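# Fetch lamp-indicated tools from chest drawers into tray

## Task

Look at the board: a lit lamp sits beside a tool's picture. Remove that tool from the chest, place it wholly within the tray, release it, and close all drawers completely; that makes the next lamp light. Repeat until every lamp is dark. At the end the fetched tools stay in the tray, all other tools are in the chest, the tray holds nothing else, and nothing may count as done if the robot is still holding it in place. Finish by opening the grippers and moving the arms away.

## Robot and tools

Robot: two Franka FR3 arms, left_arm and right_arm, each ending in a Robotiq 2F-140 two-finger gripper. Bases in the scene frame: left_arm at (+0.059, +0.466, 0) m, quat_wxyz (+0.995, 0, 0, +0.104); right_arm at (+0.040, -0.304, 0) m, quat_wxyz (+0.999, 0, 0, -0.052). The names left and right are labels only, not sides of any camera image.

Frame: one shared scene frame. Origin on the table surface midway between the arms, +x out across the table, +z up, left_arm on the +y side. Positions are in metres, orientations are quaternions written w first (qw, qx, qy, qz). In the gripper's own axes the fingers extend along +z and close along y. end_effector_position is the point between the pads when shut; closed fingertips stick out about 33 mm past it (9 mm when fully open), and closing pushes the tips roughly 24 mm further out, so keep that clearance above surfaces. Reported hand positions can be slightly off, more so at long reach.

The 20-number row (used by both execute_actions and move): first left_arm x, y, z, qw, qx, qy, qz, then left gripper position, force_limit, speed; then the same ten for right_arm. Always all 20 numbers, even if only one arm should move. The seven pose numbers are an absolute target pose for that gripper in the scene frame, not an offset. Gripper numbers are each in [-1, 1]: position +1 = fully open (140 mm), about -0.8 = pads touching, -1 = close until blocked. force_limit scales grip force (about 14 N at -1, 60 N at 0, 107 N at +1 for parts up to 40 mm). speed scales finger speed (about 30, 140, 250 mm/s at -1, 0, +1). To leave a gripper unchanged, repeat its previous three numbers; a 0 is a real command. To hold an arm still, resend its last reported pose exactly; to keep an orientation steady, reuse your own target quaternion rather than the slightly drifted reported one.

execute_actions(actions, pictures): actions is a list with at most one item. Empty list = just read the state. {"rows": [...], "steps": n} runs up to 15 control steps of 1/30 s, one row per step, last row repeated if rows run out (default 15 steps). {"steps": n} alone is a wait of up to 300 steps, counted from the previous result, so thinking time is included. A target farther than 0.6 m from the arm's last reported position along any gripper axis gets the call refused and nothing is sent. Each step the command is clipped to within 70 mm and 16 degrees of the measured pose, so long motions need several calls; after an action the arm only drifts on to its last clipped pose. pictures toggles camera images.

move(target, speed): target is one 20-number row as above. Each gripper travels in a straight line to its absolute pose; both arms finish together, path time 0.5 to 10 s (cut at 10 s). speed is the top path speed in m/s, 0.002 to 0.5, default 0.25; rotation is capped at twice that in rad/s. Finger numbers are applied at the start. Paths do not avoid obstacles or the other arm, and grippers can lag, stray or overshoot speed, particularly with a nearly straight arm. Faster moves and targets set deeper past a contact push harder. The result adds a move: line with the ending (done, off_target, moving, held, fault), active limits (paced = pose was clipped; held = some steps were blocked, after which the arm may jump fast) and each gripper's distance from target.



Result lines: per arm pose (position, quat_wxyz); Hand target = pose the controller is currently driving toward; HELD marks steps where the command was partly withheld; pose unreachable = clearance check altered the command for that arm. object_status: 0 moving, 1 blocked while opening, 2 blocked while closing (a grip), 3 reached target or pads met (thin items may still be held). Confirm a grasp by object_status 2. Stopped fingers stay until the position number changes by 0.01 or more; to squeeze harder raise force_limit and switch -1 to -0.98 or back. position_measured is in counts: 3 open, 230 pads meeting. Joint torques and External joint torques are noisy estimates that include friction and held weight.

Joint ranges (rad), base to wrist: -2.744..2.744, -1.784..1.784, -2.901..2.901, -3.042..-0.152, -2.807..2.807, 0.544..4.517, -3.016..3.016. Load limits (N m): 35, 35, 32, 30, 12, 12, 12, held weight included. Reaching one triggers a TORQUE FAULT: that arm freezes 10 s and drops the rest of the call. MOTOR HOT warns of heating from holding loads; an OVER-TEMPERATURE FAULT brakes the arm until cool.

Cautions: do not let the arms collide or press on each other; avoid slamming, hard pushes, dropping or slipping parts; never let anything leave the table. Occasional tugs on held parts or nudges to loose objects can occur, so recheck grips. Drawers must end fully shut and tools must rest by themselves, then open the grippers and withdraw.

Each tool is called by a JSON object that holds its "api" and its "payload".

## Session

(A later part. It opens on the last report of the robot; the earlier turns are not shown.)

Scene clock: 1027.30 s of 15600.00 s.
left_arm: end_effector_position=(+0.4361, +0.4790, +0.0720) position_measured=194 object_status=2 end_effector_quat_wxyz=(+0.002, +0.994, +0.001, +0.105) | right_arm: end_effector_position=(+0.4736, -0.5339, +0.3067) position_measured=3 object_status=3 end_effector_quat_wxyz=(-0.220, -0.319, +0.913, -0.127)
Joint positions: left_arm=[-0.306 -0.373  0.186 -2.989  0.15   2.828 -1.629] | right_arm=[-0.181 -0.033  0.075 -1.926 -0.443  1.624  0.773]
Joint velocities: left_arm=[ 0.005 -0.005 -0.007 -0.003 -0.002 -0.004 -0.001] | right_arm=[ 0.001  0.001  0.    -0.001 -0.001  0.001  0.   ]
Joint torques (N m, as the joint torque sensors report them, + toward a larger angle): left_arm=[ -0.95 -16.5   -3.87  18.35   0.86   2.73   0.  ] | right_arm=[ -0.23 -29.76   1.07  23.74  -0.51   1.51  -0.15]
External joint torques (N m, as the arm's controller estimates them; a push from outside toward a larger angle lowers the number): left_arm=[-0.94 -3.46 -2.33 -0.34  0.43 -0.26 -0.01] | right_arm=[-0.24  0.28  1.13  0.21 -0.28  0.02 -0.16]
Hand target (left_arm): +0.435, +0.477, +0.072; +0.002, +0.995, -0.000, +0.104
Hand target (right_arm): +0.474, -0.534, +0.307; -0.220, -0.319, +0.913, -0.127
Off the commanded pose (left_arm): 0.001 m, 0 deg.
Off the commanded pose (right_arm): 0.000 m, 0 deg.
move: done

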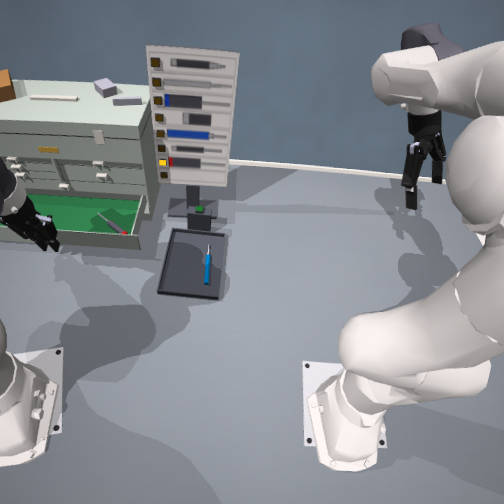

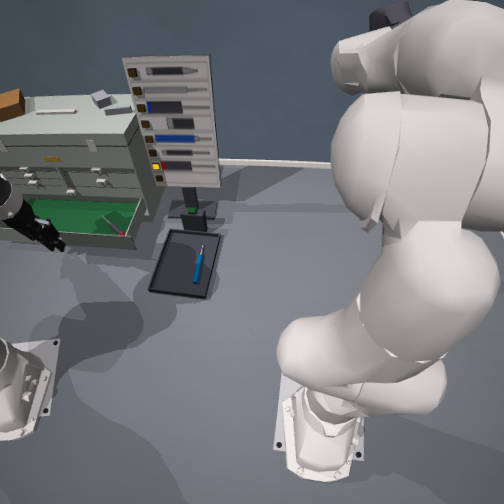

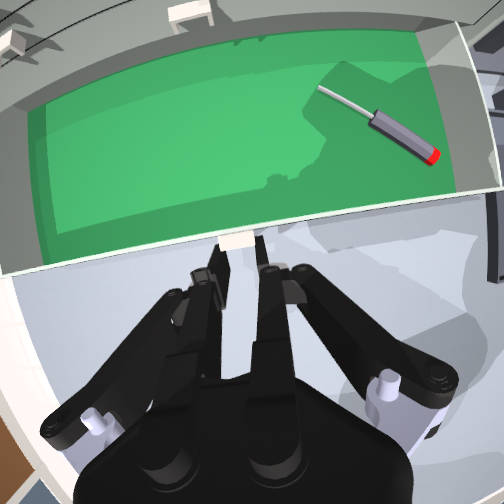

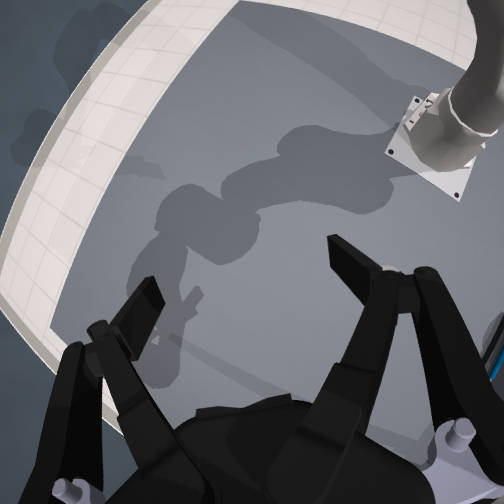

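{"api": "move", "payload": {"target": [0.433,0.479,0.074,0,0.9945,0,0.1045,-0.25,0,0.5,0.4736,-0.5339,0.3067,-0.220,-0.319,0.913,-0.127,1,0,0], "speed": 0.005}}

{"api": "move", "payload": {"target": [0.428,0.479,0.14,0,0.9945,0,0.1045,-0.25,0,0.5,0.4736,-0.5339,0.3067,-0.220,-0.319,0.913,-0.127,1,0,0], "speed": 0.1}}

{"api": "move", "payload": {"target": [0.519,0.306,0.14,-0.054,0.902,0.411,0.119,-0.25,0,0.5,0.4736,-0.5339,0.3067,-0.220,-0.319,0.913,-0.127,1,0,0], "speed": 0.15}}

{"api": "move", "payload": {"target": [0.519,0.306,0.105,-0.054,0.902,0.411,0.119,-0.25,0,0.5,0.4736,-0.5339,0.3067,-0.220,-0.319,0.913,-0.127,1,0,0], "speed": 0.04}}

Scene clock: 1048.83 s of 15600.00 s.
left_arm: end_effector_position=(+0.4348, +0.4785, +0.0747) position_measured=160 object_status=3 end_effector_quat_wxyz=(+0.001, +0.994, -0.001, +0.106) | right_arm: end_effector_position=(+0.4736, -0.5339, +0.3067) position_measured=3 object_status=3 end_effector_quat_wxyz=(-0.220, -0.319, +0.913, -0.127)
Joint positions: left_arm=[-0.299 -0.389  0.176 -2.995  0.153  2.82  -1.63 ] | right_arm=[-0.181 -0.033  0.075 -1.926 -0.443  1.624  0.773]
Joint velocities: left_arm=[ 0.004 -0.    -0.004 -0.001 -0.001 -0.005  0.001] | right_arm=[ 0.001  0.    -0.     0.001 -0.001 -0.    -0.   ]
Joint torques (N m, as the joint torque sensors report them, + toward a larger angle): left_arm=[  1.51 -13.68  -0.99  18.9    0.89   2.72  -0.15] | right_arm=[ -0.42 -29.57   0.8   23.97  -0.5    1.53  -0.11]
External joint torques (N m, as the arm's controller estimates them; a push from outside toward a larger angle lowers the number): left_arm=[ 1.47 -1.09  0.49  0.13  0.47 -0.25 -0.15] | right_arm=[-0.35  0.56  0.93  0.38 -0.27  0.04 -0.12]
Hand target (left_arm): +0.433, +0.479, +0.074; +0.000, +0.995, -0.000, +0.105
Hand target (right_arm): +0.474, -0.534, +0.307; -0.220, -0.319, +0.913, -0.127
Off the commanded pose (left_arm): 0.002 m, 0 deg.
Off the commanded pose (right_arm): 0.000 m, 0 deg.
After step 90, 17.60 s passed at rest.
move: done

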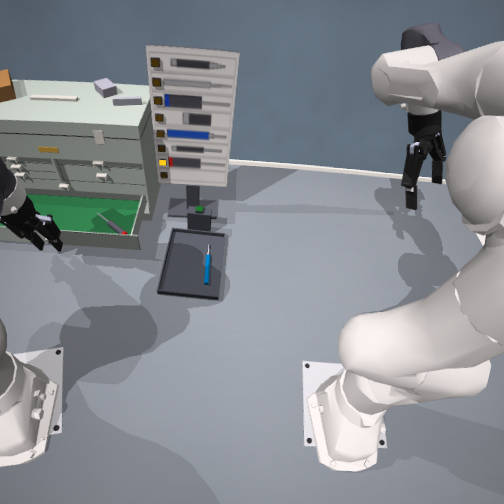

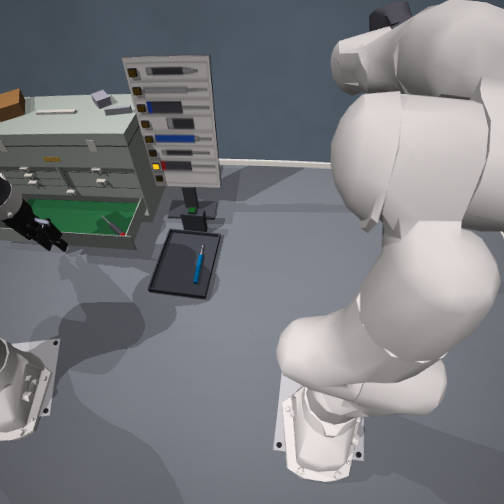

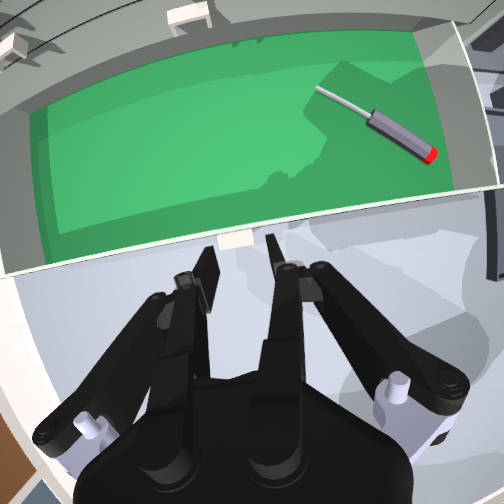

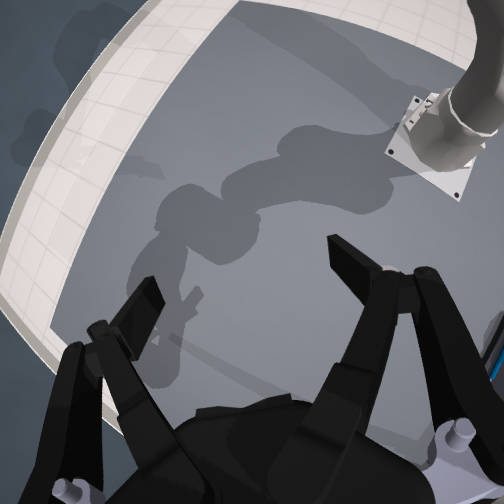

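Scene clock: 1050.13 s of 15600.00 s.
left_arm: end_effector_position=(+0.4288, +0.4781, +0.1385) position_measured=160 object_status=3 end_effector_quat_wxyz=(+0.003, +0.994, +0.000, +0.105) | right_arm: end_effector_position=(+0.4736, -0.5339, +0.3067) position_measured=3 object_status=3 end_effector_quat_wxyz=(-0.220, -0.319, +0.913, -0.127)
Joint positions: left_arm=[-0.302 -0.625  0.167 -2.954  0.144  2.542 -1.63 ] | right_arm=[-0.181 -0.033  0.075 -1.926 -0.443  1.624  0.773]
Joint velocities: left_arm=[-0.    -0.001  0.     0.001  0.    -0.013 -0.001] | right_arm=[ 0.    -0.001  0.001  0.002  0.001  0.001  0.001]
Joint torques (N m, as the joint torque sensors report them, + toward a larger angle): left_arm=[-1.96 -9.91 -0.8  24.51  0.37  2.67  0.17] | right_arm=[ -0.22 -29.9    0.82  23.69  -0.52   1.44  -0.12]
External joint torques (N m, as the arm's controller estimates them; a push from outside toward a larger angle lowers the number): left_arm=[-1.97 -1.67  1.53  2.18 -0.26 -0.32  0.17] | right_arm=[-0.34  0.41  0.77 -0.02 -0.3  -0.06 -0.13]
Hand target (left_arm): +0.428, +0.477, +0.139; +0.003, +0.995, -0.002, +0.104
Hand target (right_arm): +0.474, -0.534, +0.307; -0.220, -0.319, +0.913, -0.127
Off the commanded pose (left_arm): 0.002 m, 0 deg.
Off the commanded pose (right_arm): 0.000 m, 0 deg.
move: done

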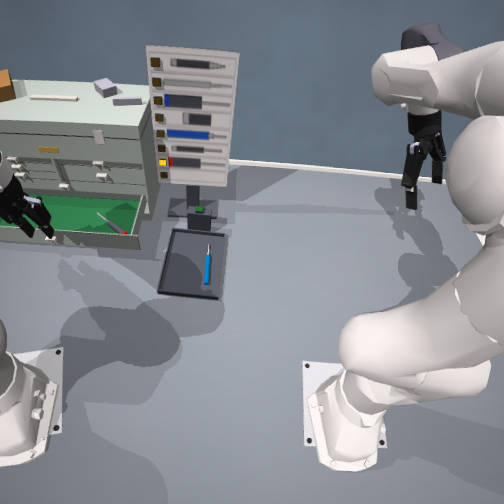

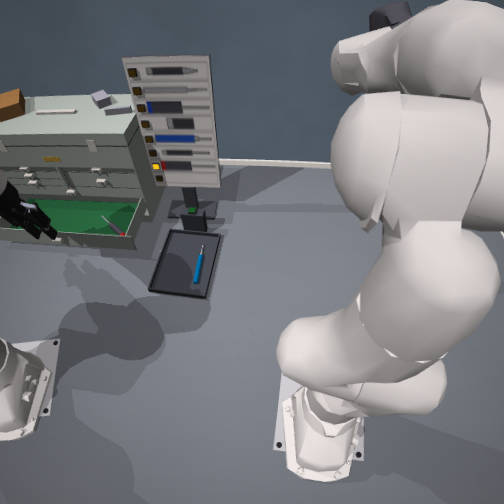

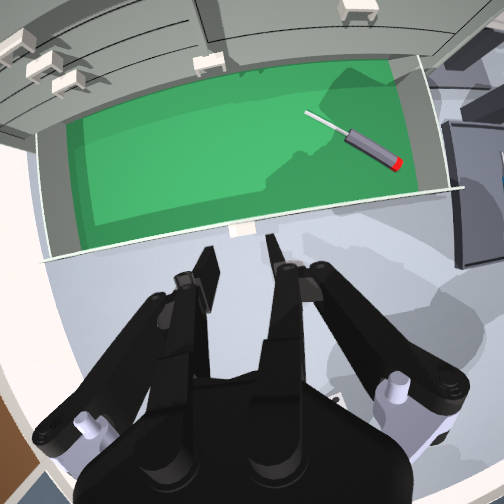

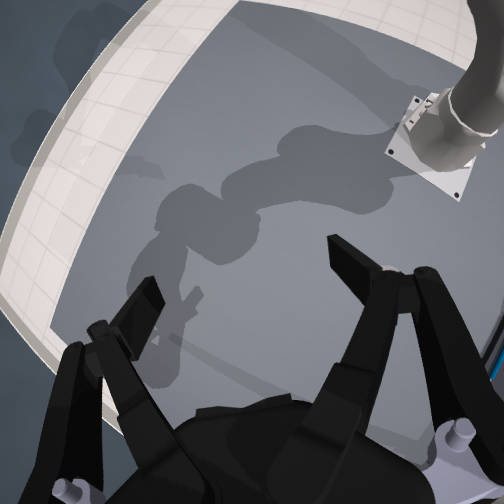

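Scene clock: 1053.90 s of 15600.00 s.
left_arm: end_effector_position=(+0.5202, +0.3158, +0.1422) position_measured=160 object_status=3 end_effector_quat_wxyz=(-0.064, +0.902, +0.408, +0.127) | right_arm: end_effector_position=(+0.4736, -0.5339, +0.3067) position_measured=3 object_status=3 end_effector_quat_wxyz=(-0.220, -0.319, +0.913, -0.127)
Joint positions: left_arm=[ 0.463 -0.287 -1.115 -2.478  0.029  2.418 -2.878] | right_arm=[-0.181 -0.033  0.075 -1.926 -0.443  1.624  0.773]
Joint velocities: left_arm=[ 0.007 -0.002 -0.006  0.003 -0.002 -0.005 -0.024] | right_arm=[-0.001  0.001  0.    -0.001  0.001  0.001  0.001]
Joint torques (N m, as the joint torque sensors report them, + toward a larger angle): left_arm=[ 1.98 -7.91  6.61 22.66 -0.02  2.16 -0.19] | right_arm=[ -0.39 -29.64   0.63  23.33  -0.54   1.48  -0.14]
External joint torques (N m, as the arm's controller estimates them; a push from outside toward a larger angle lowers the number): left_arm=[ 1.96 -0.6  -0.32  1.5  -0.57 -0.35 -0.2 ] | right_arm=[-0.32  0.4   0.77 -0.21 -0.31  0.   -0.15]
Hand target (left_arm): +0.520, +0.316, +0.143; -0.064, +0.899, +0.415, +0.127
Hand target (right_arm): +0.474, -0.534, +0.307; -0.220, -0.319, +0.913, -0.127
Off the commanded pose (left_arm): 0.010 m, 2 deg.
Off the commanded pose (right_arm): 0.000 m, 0 deg.
move: off_target (left_arm)

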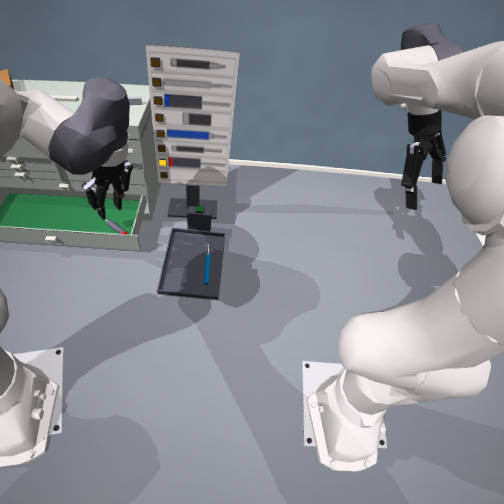

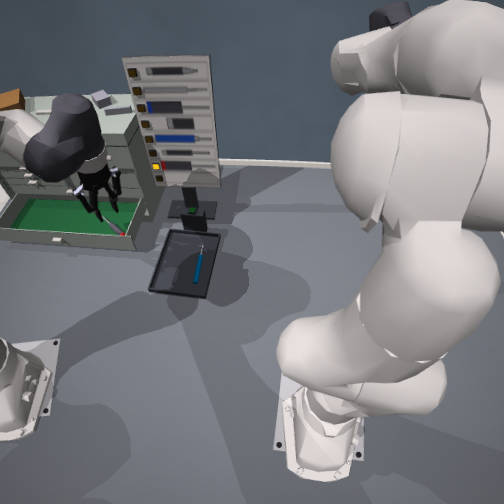

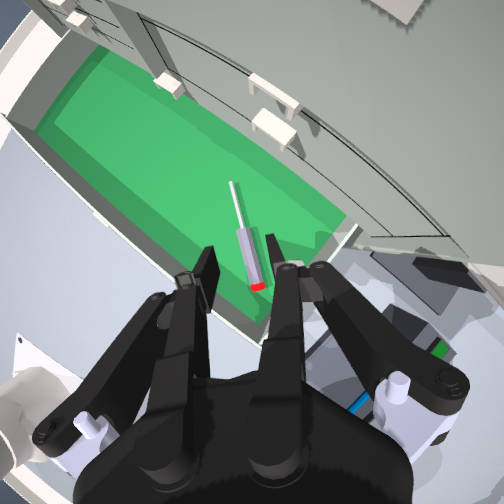

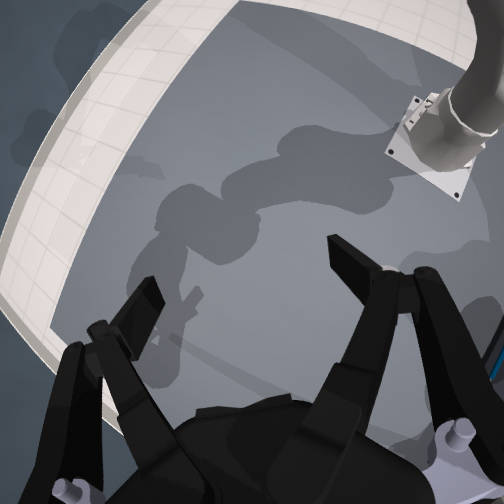

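Scene clock: 1055.20 s of 15600.00 s.
left_arm: end_effector_position=(+0.5175, +0.3076, +0.1041) position_measured=160 object_status=3 end_effector_quat_wxyz=(-0.058, +0.905, +0.404, +0.117) | right_arm: end_effector_position=(+0.4736, -0.5339, +0.3067) position_measured=3 object_status=3 end_effector_quat_wxyz=(-0.220, -0.319, +0.913, -0.127)
Joint positions: left_arm=[ 0.637 -0.185 -1.3   -2.499  0.13   2.506 -2.97 ] | right_arm=[-0.181 -0.033  0.075 -1.926 -0.443  1.624  0.773]
Joint velocities: left_arm=[ 0.042  0.    -0.047  0.001  0.     0.012 -0.038] | right_arm=[ 0.001  0.     0.    -0.    -0.001 -0.001  0.002]
Joint torques (N m, as the joint torque sensors report them, + toward a larger angle): left_arm=[ 0.52 -5.45  4.88 21.38  0.85  2.88 -0.11] | right_arm=[  0.1  -29.51   1.04  23.81  -0.52   1.45  -0.09]
External joint torques (N m, as the arm's controller estimates them; a push from outside toward a larger angle lowers the number): left_arm=[ 0.5  -0.63 -0.04  0.98  0.46  0.42 -0.11] | right_arm=[ 0.02  0.62  1.04  0.23 -0.29 -0.04 -0.1 ]
Hand target (left_arm): +0.519, +0.307, +0.104; -0.057, +0.902, +0.411, +0.119
Hand target (right_arm): +0.474, -0.534, +0.307; -0.220, -0.319, +0.913, -0.127
Off the commanded pose (left_arm): 0.002 m, 1 deg.
Off the commanded pose (right_arm): 0.000 m, 0 deg.
move: done

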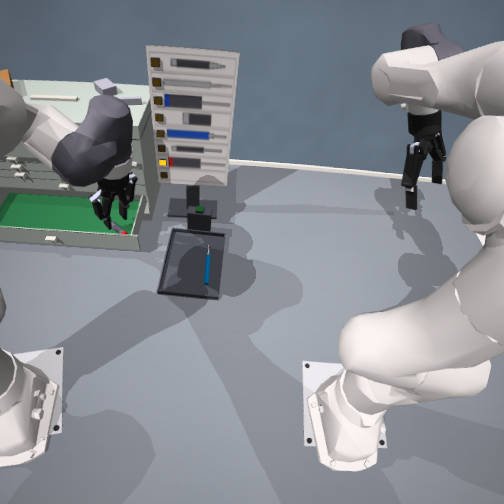

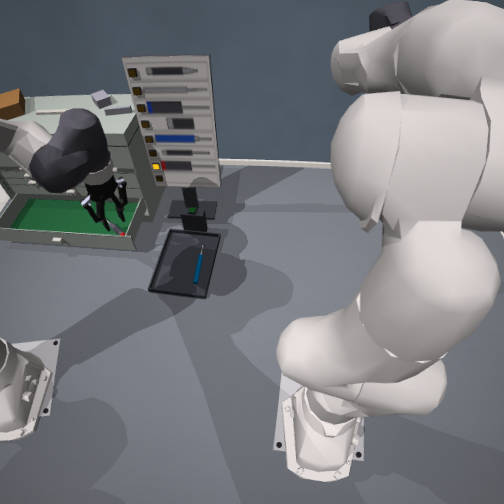

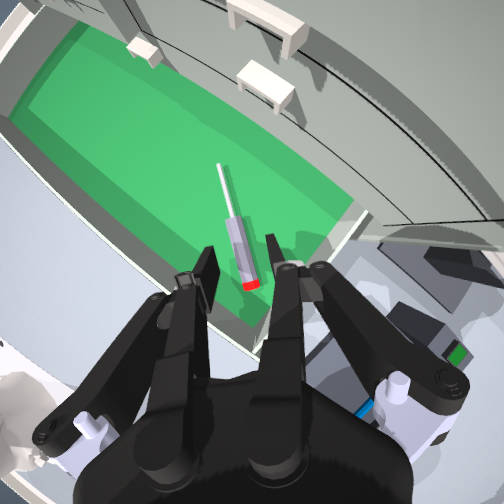

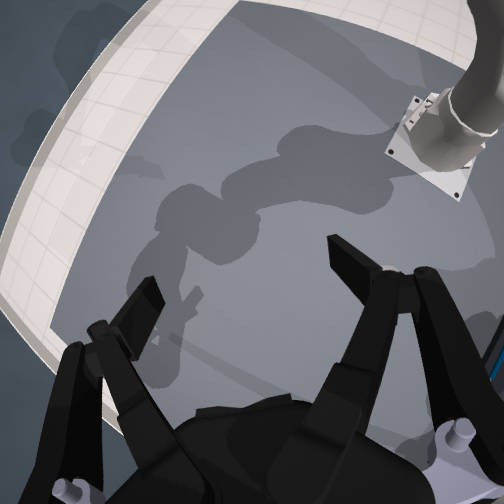

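{"api": "move", "payload": {"target": [0.515,0.312,0.078,-0.040,0.919,0.381,0.097,-0.25,0,0.5,0.4736,-0.5339,0.3067,-0.220,-0.319,0.913,-0.127,1,0,0], "speed": 0.025}}

{"api": "zoom_image", "payload": {"camera": "cam_left_wrist", "region": [150,140,350,340]}}

Scene clock: 1073.27 s of 15600.00 s.
left_arm: end_effector_position=(+0.5138, +0.3126, +0.0773) position_measured=160 object_status=3 end_effector_quat_wxyz=(-0.043, +0.920, +0.378, +0.095) | right_arm: end_effector_position=(+0.4736, -0.5339, +0.3067) position_measured=3 object_status=3 end_effector_quat_wxyz=(-0.220, -0.319, +0.913, -0.127)
Joint positions: left_arm=[ 0.733 -0.051 -1.348 -2.528  0.273  2.572 -2.985] | right_arm=[-0.181 -0.033  0.075 -1.926 -0.443  1.624  0.773]
Joint velocities: left_arm=[ 0.016  0.022 -0.016 -0.     0.049  0.004 -0.024] | right_arm=[ 0.001  0.     0.001 -0.001  0.001  0.001  0.001]
Joint torques (N m, as the joint torque sensors report them, + toward a larger angle): left_arm=[ 2.05 -5.27  1.01 19.97  0.91  2.95 -0.24] | right_arm=[  0.14 -29.63   0.49  23.87  -0.49   1.47  -0.09]
External joint torques (N m, as the arm's controller estimates them; a push from outside toward a larger angle lowers the number): left_arm=[ 2.09  0.79 -0.32  0.07  0.58  0.48 -0.24] | right_arm=[ 0.03  0.44  0.45  0.33 -0.28 -0.02 -0.1 ]
Hand target (left_arm): +0.514, +0.313, +0.077; -0.042, +0.919, +0.380, +0.096
Hand target (right_arm): +0.474, -0.534, +0.307; -0.220, -0.319, +0.913, -0.127
Off the commanded pose (left_arm): 0.001 m, 1 deg.
Off the commanded pose (right_arm): 0.000 m, 0 deg.
After step 90, 13.13 s passed at rest.
move: done

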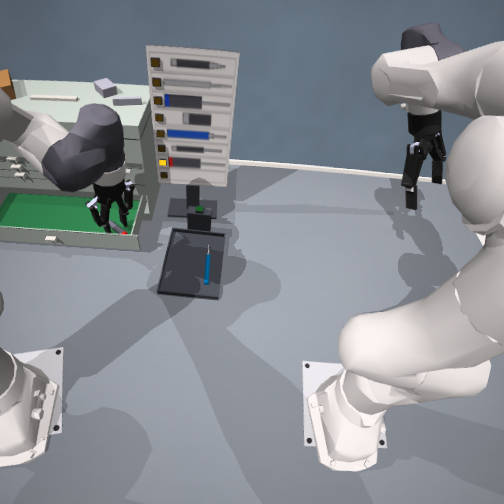

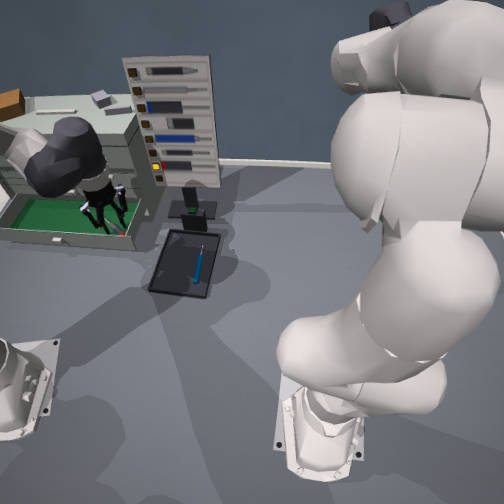

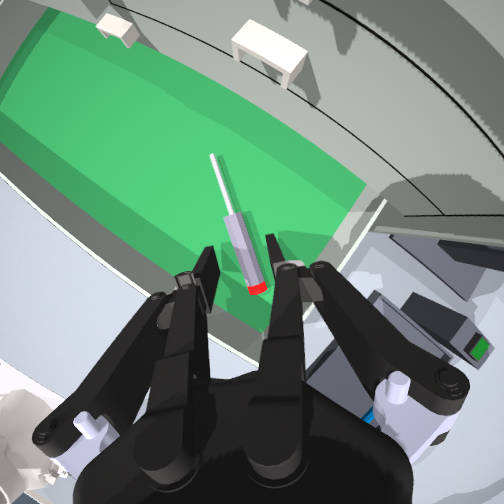

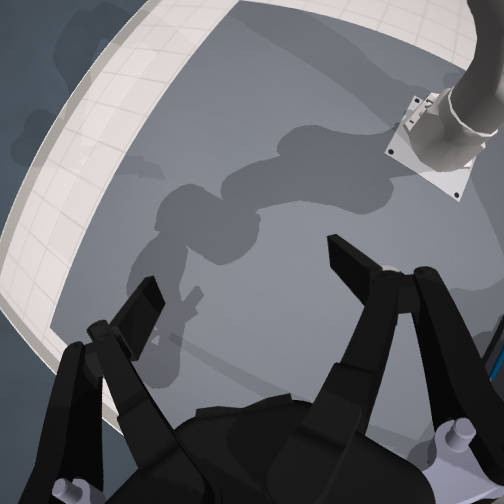

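Region (150, 140, 350, 340) of cam_left_wrist's 504x504 image, scaled by 2.520, with more detail than that image has.

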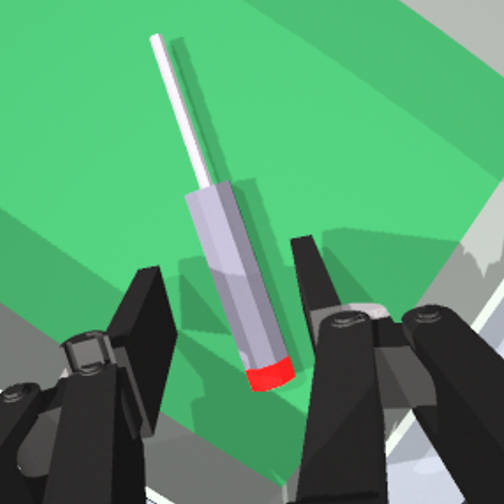

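{"api": "move", "payload": {"target": [0.516,0.312,0.0715,-0.040,0.919,0.381,0.097,-0.25,0,0.5,0.4736,-0.5339,0.3067,-0.220,-0.319,0.913,-0.127,1,0,0], "speed": 0.01}}

{"api": "move", "payload": {"target": [0.516,0.312,0.0715,-0.040,0.919,0.381,0.097,-1,0,-0.7,0.4736,-0.5339,0.3067,-0.220,-0.319,0.913,-0.127,1,0,0], "speed": 0.01}}

{"api": "move", "payload": {"target": [0.50,0.312,0.16,-0.040,0.919,0.381,0.097,-1,0,-0.7,0.4736,-0.5339,0.3067,-0.220,-0.319,0.913,-0.127,1,0,0], "speed": 0.07}}

{"api": "move", "payload": {"target": [0.40,0.10,0.15,0,0.9945,0,0.1045,-1,0,-0.7,0.4736,-0.5339,0.3067,-0.220,-0.319,0.913,-0.127,1,0,0], "speed": 0.15}}

{"api": "move", "payload": {"target": [0.405,0.085,0.06,0,0.9945,0,0.1045,-1,0,-0.7,0.4736,-0.5339,0.3067,-0.220,-0.319,0.913,-0.127,1,0,0], "speed": 0.06}}

Scene clock: 1096.53 s of 15600.00 s.
left_arm: end_effector_position=(+0.5147, +0.3130, +0.0722) position_measured=160 object_status=3 end_effector_quat_wxyz=(-0.037, +0.920, +0.377, +0.097) | right_arm: end_effector_position=(+0.4736, -0.5339, +0.3067) position_measured=3 object_status=3 end_effector_quat_wxyz=(-0.220, -0.319, +0.913, -0.127)
Joint positions: left_arm=[ 0.793 -0.022 -1.396 -2.537  0.326  2.595 -3.019] | right_arm=[-0.181 -0.033  0.075 -1.926 -0.443  1.624  0.773]
Joint velocities: left_arm=[ 0.08   0.001 -0.082 -0.003  0.002  0.02  -0.011] | right_arm=[ 0.001  0.    -0.001 -0.    -0.001  0.001  0.   ]
Joint torques (N m, as the joint torque sensors report them, + toward a larger angle): left_arm=[ 1.71 -4.63 -0.81 19.64  0.9   3.02 -0.21] | right_arm=[ -0.17 -29.92   1.1   23.65  -0.51   1.51  -0.12]
External joint torques (N m, as the arm's controller estimates them; a push from outside toward a larger angle lowers the number): left_arm=[ 1.82  0.48 -1.33 -0.03  0.59  0.56 -0.21] | right_arm=[-0.16  0.27  1.19  0.05 -0.28  0.02 -0.13]
Hand target (left_arm): +0.515, +0.313, +0.072; -0.035, +0.920, +0.379, +0.098
Hand target (right_arm): +0.474, -0.534, +0.307; -0.220, -0.319, +0.913, -0.127
Off the commanded pose (left_arm): 0.002 m, 1 deg.
Off the commanded pose (right_arm): 0.000 m, 0 deg.
joint sent to its limit (left arm) — the command would take joint 7 (wrist roll) past its lower limit, so that joint was sent only as far as its limit.
After step 90, 19.43 s passed at rest.
move: done

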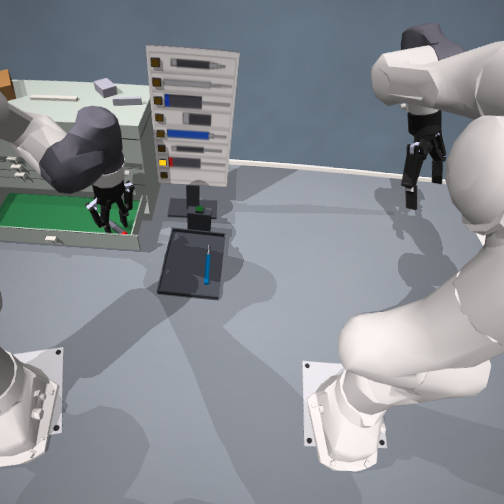

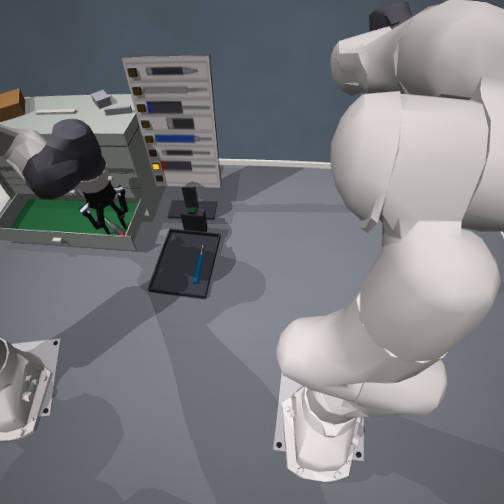

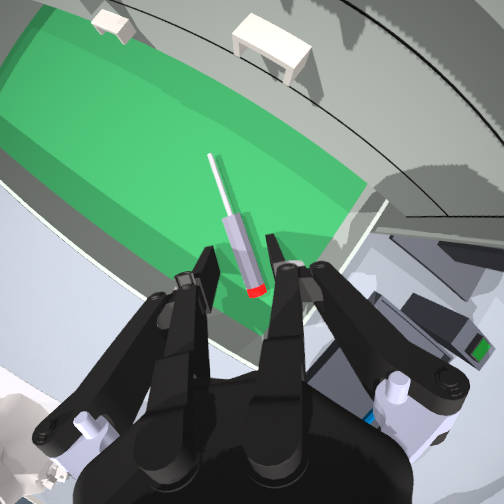

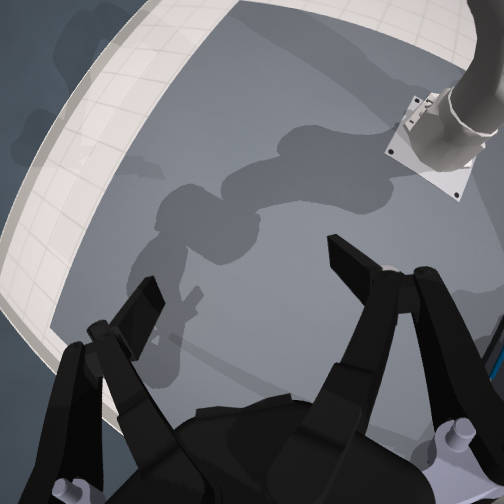

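Scene clock: 1097.30 s of 15600.00 s.
left_arm: end_effector_position=(+0.5148, +0.3124, +0.0721) position_measured=212 object_status=2 end_effector_quat_wxyz=(-0.037, +0.920, +0.377, +0.098) | right_arm: end_effector_position=(+0.4736, -0.5339, +0.3067) position_measured=3 object_status=3 end_effector_quat_wxyz=(-0.220, -0.319, +0.913, -0.127)
Joint positions: left_arm=[ 0.837 -0.023 -1.442 -2.537  0.328  2.597 -3.022] | right_arm=[-0.181 -0.033  0.075 -1.926 -0.443  1.624  0.773]
Joint velocities: left_arm=[ 0.087 -0.008 -0.088 -0.    -0.006  0.001 -0.001] | right_arm=[ 0.    -0.    -0.001  0.001 -0.     0.001  0.   ]
Joint torques (N m, as the joint torque sensors report them, + toward a larger angle): left_arm=[ 1.42 -4.96  0.75 20.27 -0.18  2.98 -0.1 ] | right_arm=[ -0.02 -29.74   0.72  23.5   -0.5    1.53  -0.11]
External joint torques (N m, as the arm's controller estimates them; a push from outside toward a larger angle lowers the number): left_arm=[ 1.35 -1.13  0.02  0.62 -0.48  0.52 -0.11] | right_arm=[-0.01  0.59  0.8  -0.22 -0.27  0.03 -0.12]
Hand target (left_arm): +0.515, +0.312, +0.072; -0.036, +0.919, +0.380, +0.098
Hand target (right_arm): +0.474, -0.534, +0.307; -0.220, -0.319, +0.913, -0.127
Off the commanded pose (left_arm): 0.001 m, 1 deg.
Off the commanded pose (right_arm): 0.000 m, 0 deg.
joint sent to its limit (left arm) — the command would take joint 7 (wrist roll) past its lower limit, so that joint was sent only as far as its limit.
move: done

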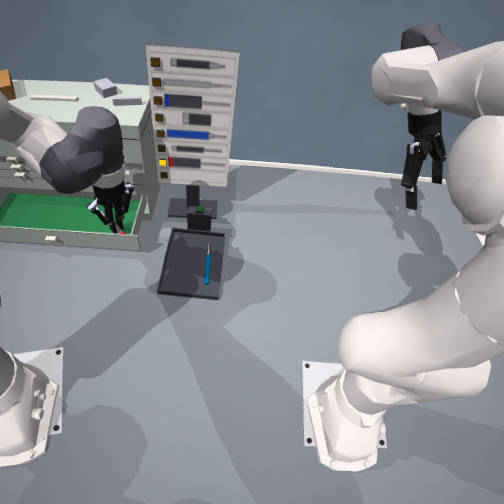

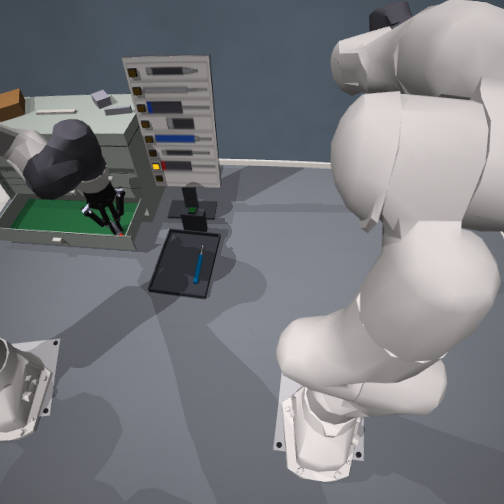

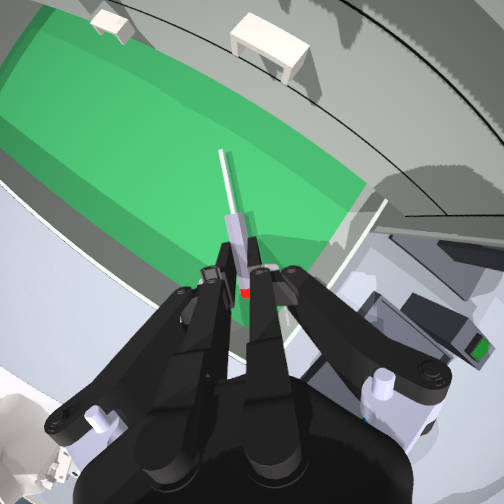

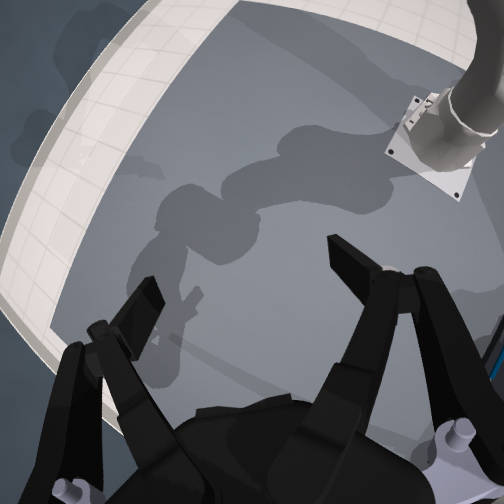

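Scene clock: 1099.07 s of 15600.00 s.
left_arm: end_effector_position=(+0.5021, +0.3082, +0.1628) position_measured=212 object_status=2 end_effector_quat_wxyz=(-0.030, +0.916, +0.387, +0.098) | right_arm: end_effector_position=(+0.4736, -0.5339, +0.3067) position_measured=3 object_status=3 end_effector_quat_wxyz=(-0.220, -0.319, +0.913, -0.127)
Joint positions: left_arm=[ 0.285 -0.367 -0.923 -2.511 -0.153  2.37  -2.675] | right_arm=[-0.181 -0.033  0.075 -1.926 -0.443  1.624  0.773]
Joint velocities: left_arm=[-0.01   0.     0.01   0.    -0.001 -0.014  0.024] | right_arm=[-0.001 -0.    -0.001 -0.    -0.     0.    -0.001]
Joint torques (N m, as the joint torque sensors report them, + toward a larger angle): left_arm=[-2.05 -9.24  9.12 23.03  0.91  2.38  0.31] | right_arm=[ -0.2  -29.54   0.53  23.68  -0.53   1.48  -0.16]
External joint torques (N m, as the arm's controller estimates them; a push from outside toward a larger angle lowers the number): left_arm=[-2.05  0.27  1.68  1.55  0.24 -0.31  0.3 ] | right_arm=[-0.23  0.69  0.58  0.02 -0.3  -0.02 -0.17]
Hand target (left_arm): +0.501, +0.308, +0.163; -0.032, +0.919, +0.382, +0.096
Hand target (right_arm): +0.474, -0.534, +0.307; -0.220, -0.319, +0.913, -0.127
Off the commanded pose (left_arm): 0.005 m, 1 deg.
Off the commanded pose (right_arm): 0.000 m, 0 deg.
move: off_target (left_arm)

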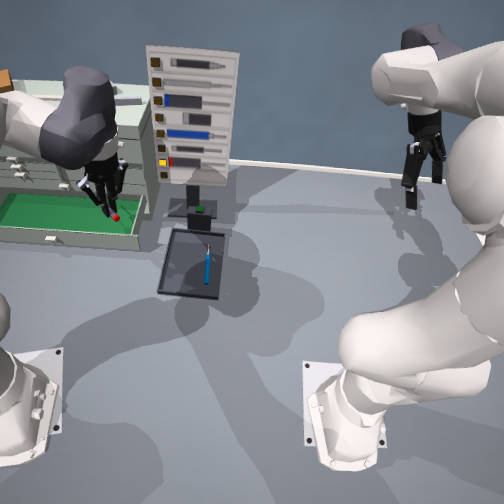

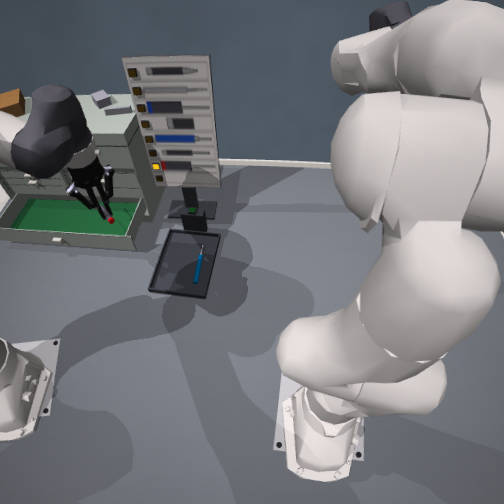

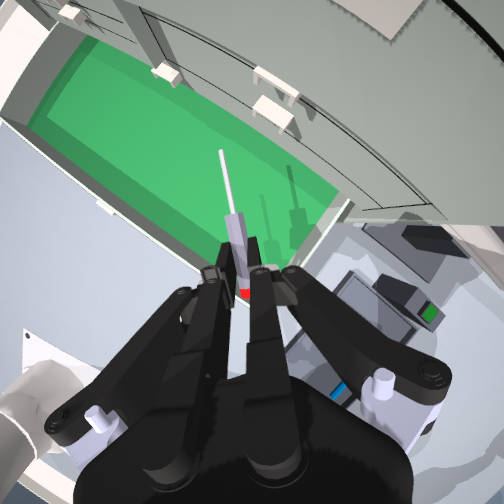

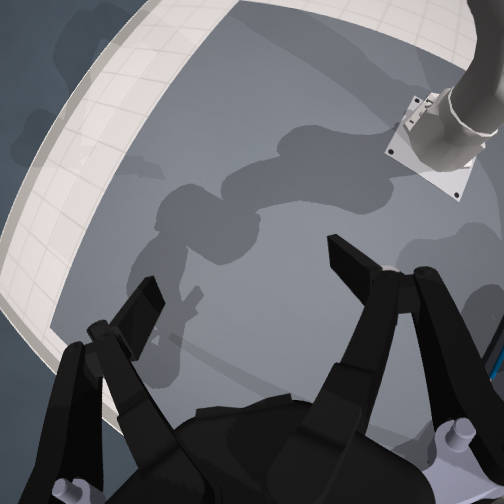

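Scene clock: 1102.17 s of 15600.00 s.
left_arm: end_effector_position=(+0.4032, +0.1067, +0.1483) position_measured=212 object_status=2 end_effector_quat_wxyz=(-0.007, +0.995, +0.007, +0.103) | right_arm: end_effector_position=(+0.4736, -0.5339, +0.3067) position_measured=3 object_status=3 end_effector_quat_wxyz=(-0.220, -0.319, +0.913, -0.127)
Joint positions: left_arm=[-0.1   -0.256 -0.99  -2.477 -0.07   2.455 -2.414] | right_arm=[-0.181 -0.033  0.075 -1.926 -0.443  1.624  0.773]
Joint velocities: left_arm=[-0.001  0.002 -0.001  0.001  0.007  0.003  0.018] | right_arm=[-0.001  0.002  0.     0.     0.     0.     0.001]
Joint torques (N m, as the joint torque sensors report them, + toward a larger angle): left_arm=[ -1.75 -10.19   6.4   23.78   1.06   3.23   0.27] | right_arm=[ -0.36 -29.58   0.69  23.66  -0.54   1.47  -0.12]
External joint torques (N m, as the arm's controller estimates them; a push from outside toward a larger angle lowers the number): left_arm=[-1.64  0.71  0.77  2.2   0.47  0.48  0.26] | right_arm=[-0.28  0.49  0.85  0.1  -0.3  -0.02 -0.13]
Hand target (left_arm): +0.403, +0.104, +0.149; -0.006, +0.994, -0.001, +0.105
Hand target (right_arm): +0.474, -0.534, +0.307; -0.220, -0.319, +0.913, -0.127
Off the commanded pose (left_arm): 0.008 m, 1 deg.
Off the commanded pose (right_arm): 0.000 m, 0 deg.
move: off_target (left_arm)

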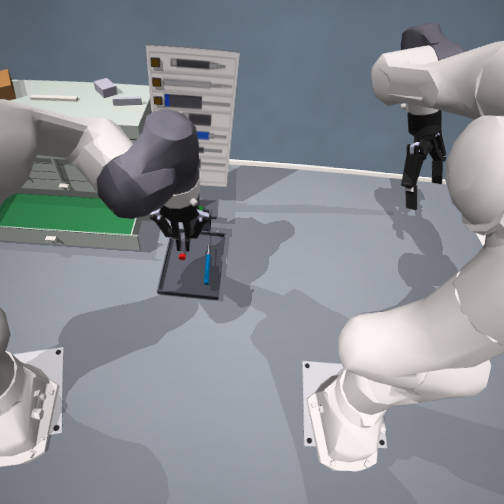

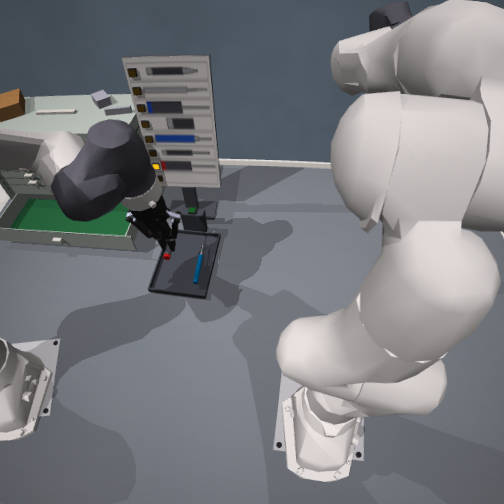

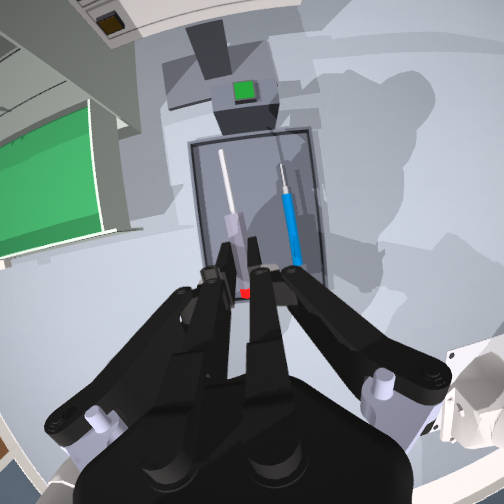

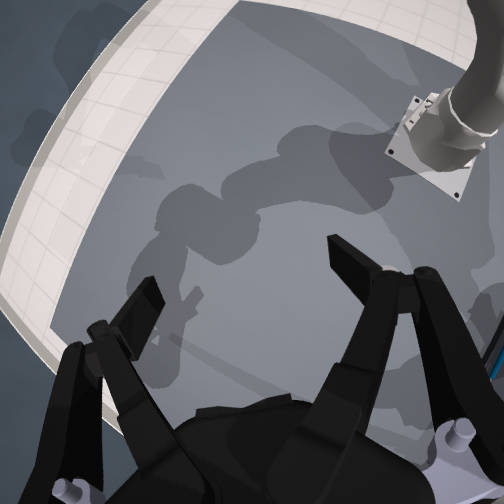

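Scene clock: 1104.57 s of 15600.00 s.
left_arm: end_effector_position=(+0.4055, +0.0883, +0.0575) position_measured=212 object_status=2 end_effector_quat_wxyz=(-0.007, +0.994, -0.007, +0.106) | right_arm: end_effector_position=(+0.4736, -0.5339, +0.3067) position_measured=3 object_status=3 end_effector_quat_wxyz=(-0.220, -0.319, +0.913, -0.127)
Joint positions: left_arm=[-0.113  0.168 -0.957 -2.453  0.62   2.601 -2.931] | right_arm=[-0.181 -0.033  0.075 -1.926 -0.443  1.624  0.773]
Joint velocities: left_arm=[-0.009 -0.001  0.006  0.001 -0.002 -0.001 -0.03 ] | right_arm=[ 0.001  0.    -0.001  0.001  0.001  0.     0.   ]
Joint torques (N m, as the joint torque sensors report them, + toward a larger angle): left_arm=[ -2.29 -21.06  -2.81  21.29   0.8    2.16  -0.28] | right_arm=[ -0.11 -29.91   0.82  23.77  -0.47   1.44  -0.12]
External joint torques (N m, as the arm's controller estimates them; a push from outside toward a larger angle lowers the number): left_arm=[-2.28 -0.95  1.12  1.84  0.5  -0.33 -0.28] | right_arm=[-0.06  0.21  0.94  0.19 -0.24 -0.05 -0.13]
Hand target (left_arm): +0.407, +0.088, +0.058; -0.007, +0.994, -0.002, +0.108
Hand target (right_arm): +0.474, -0.534, +0.307; -0.220, -0.319, +0.913, -0.127
Off the commanded pose (left_arm): 0.004 m, 1 deg.
Off the commanded pose (right_arm): 0.000 m, 0 deg.
move: off_target (left_arm)

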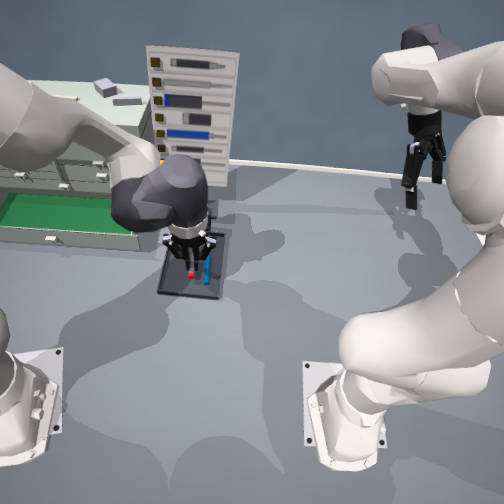

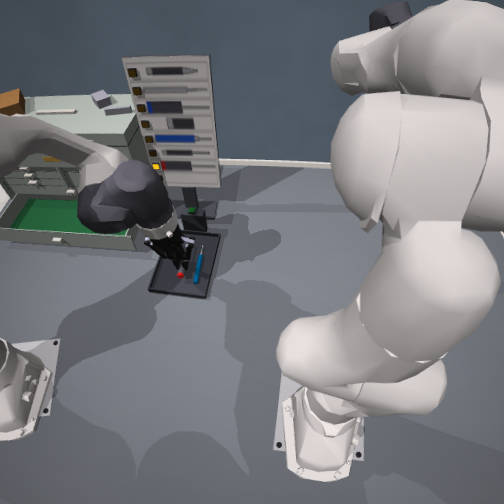

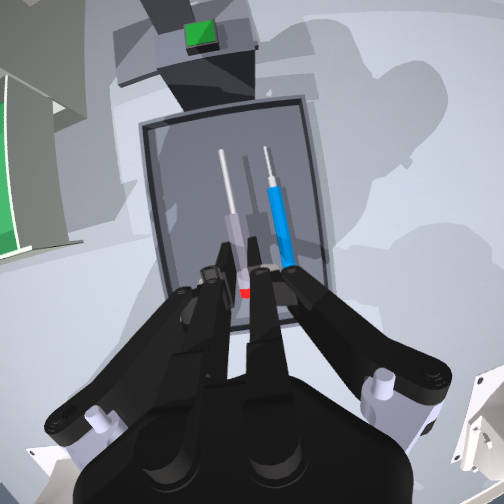

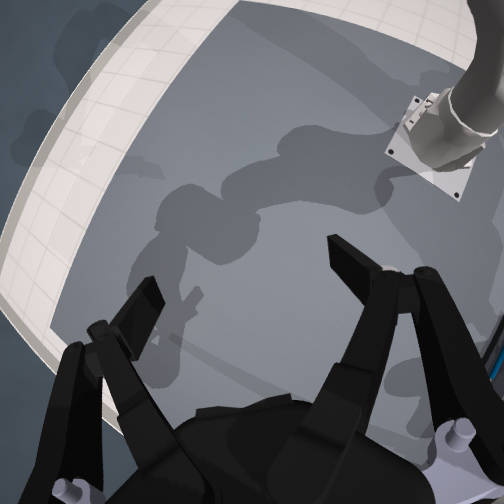

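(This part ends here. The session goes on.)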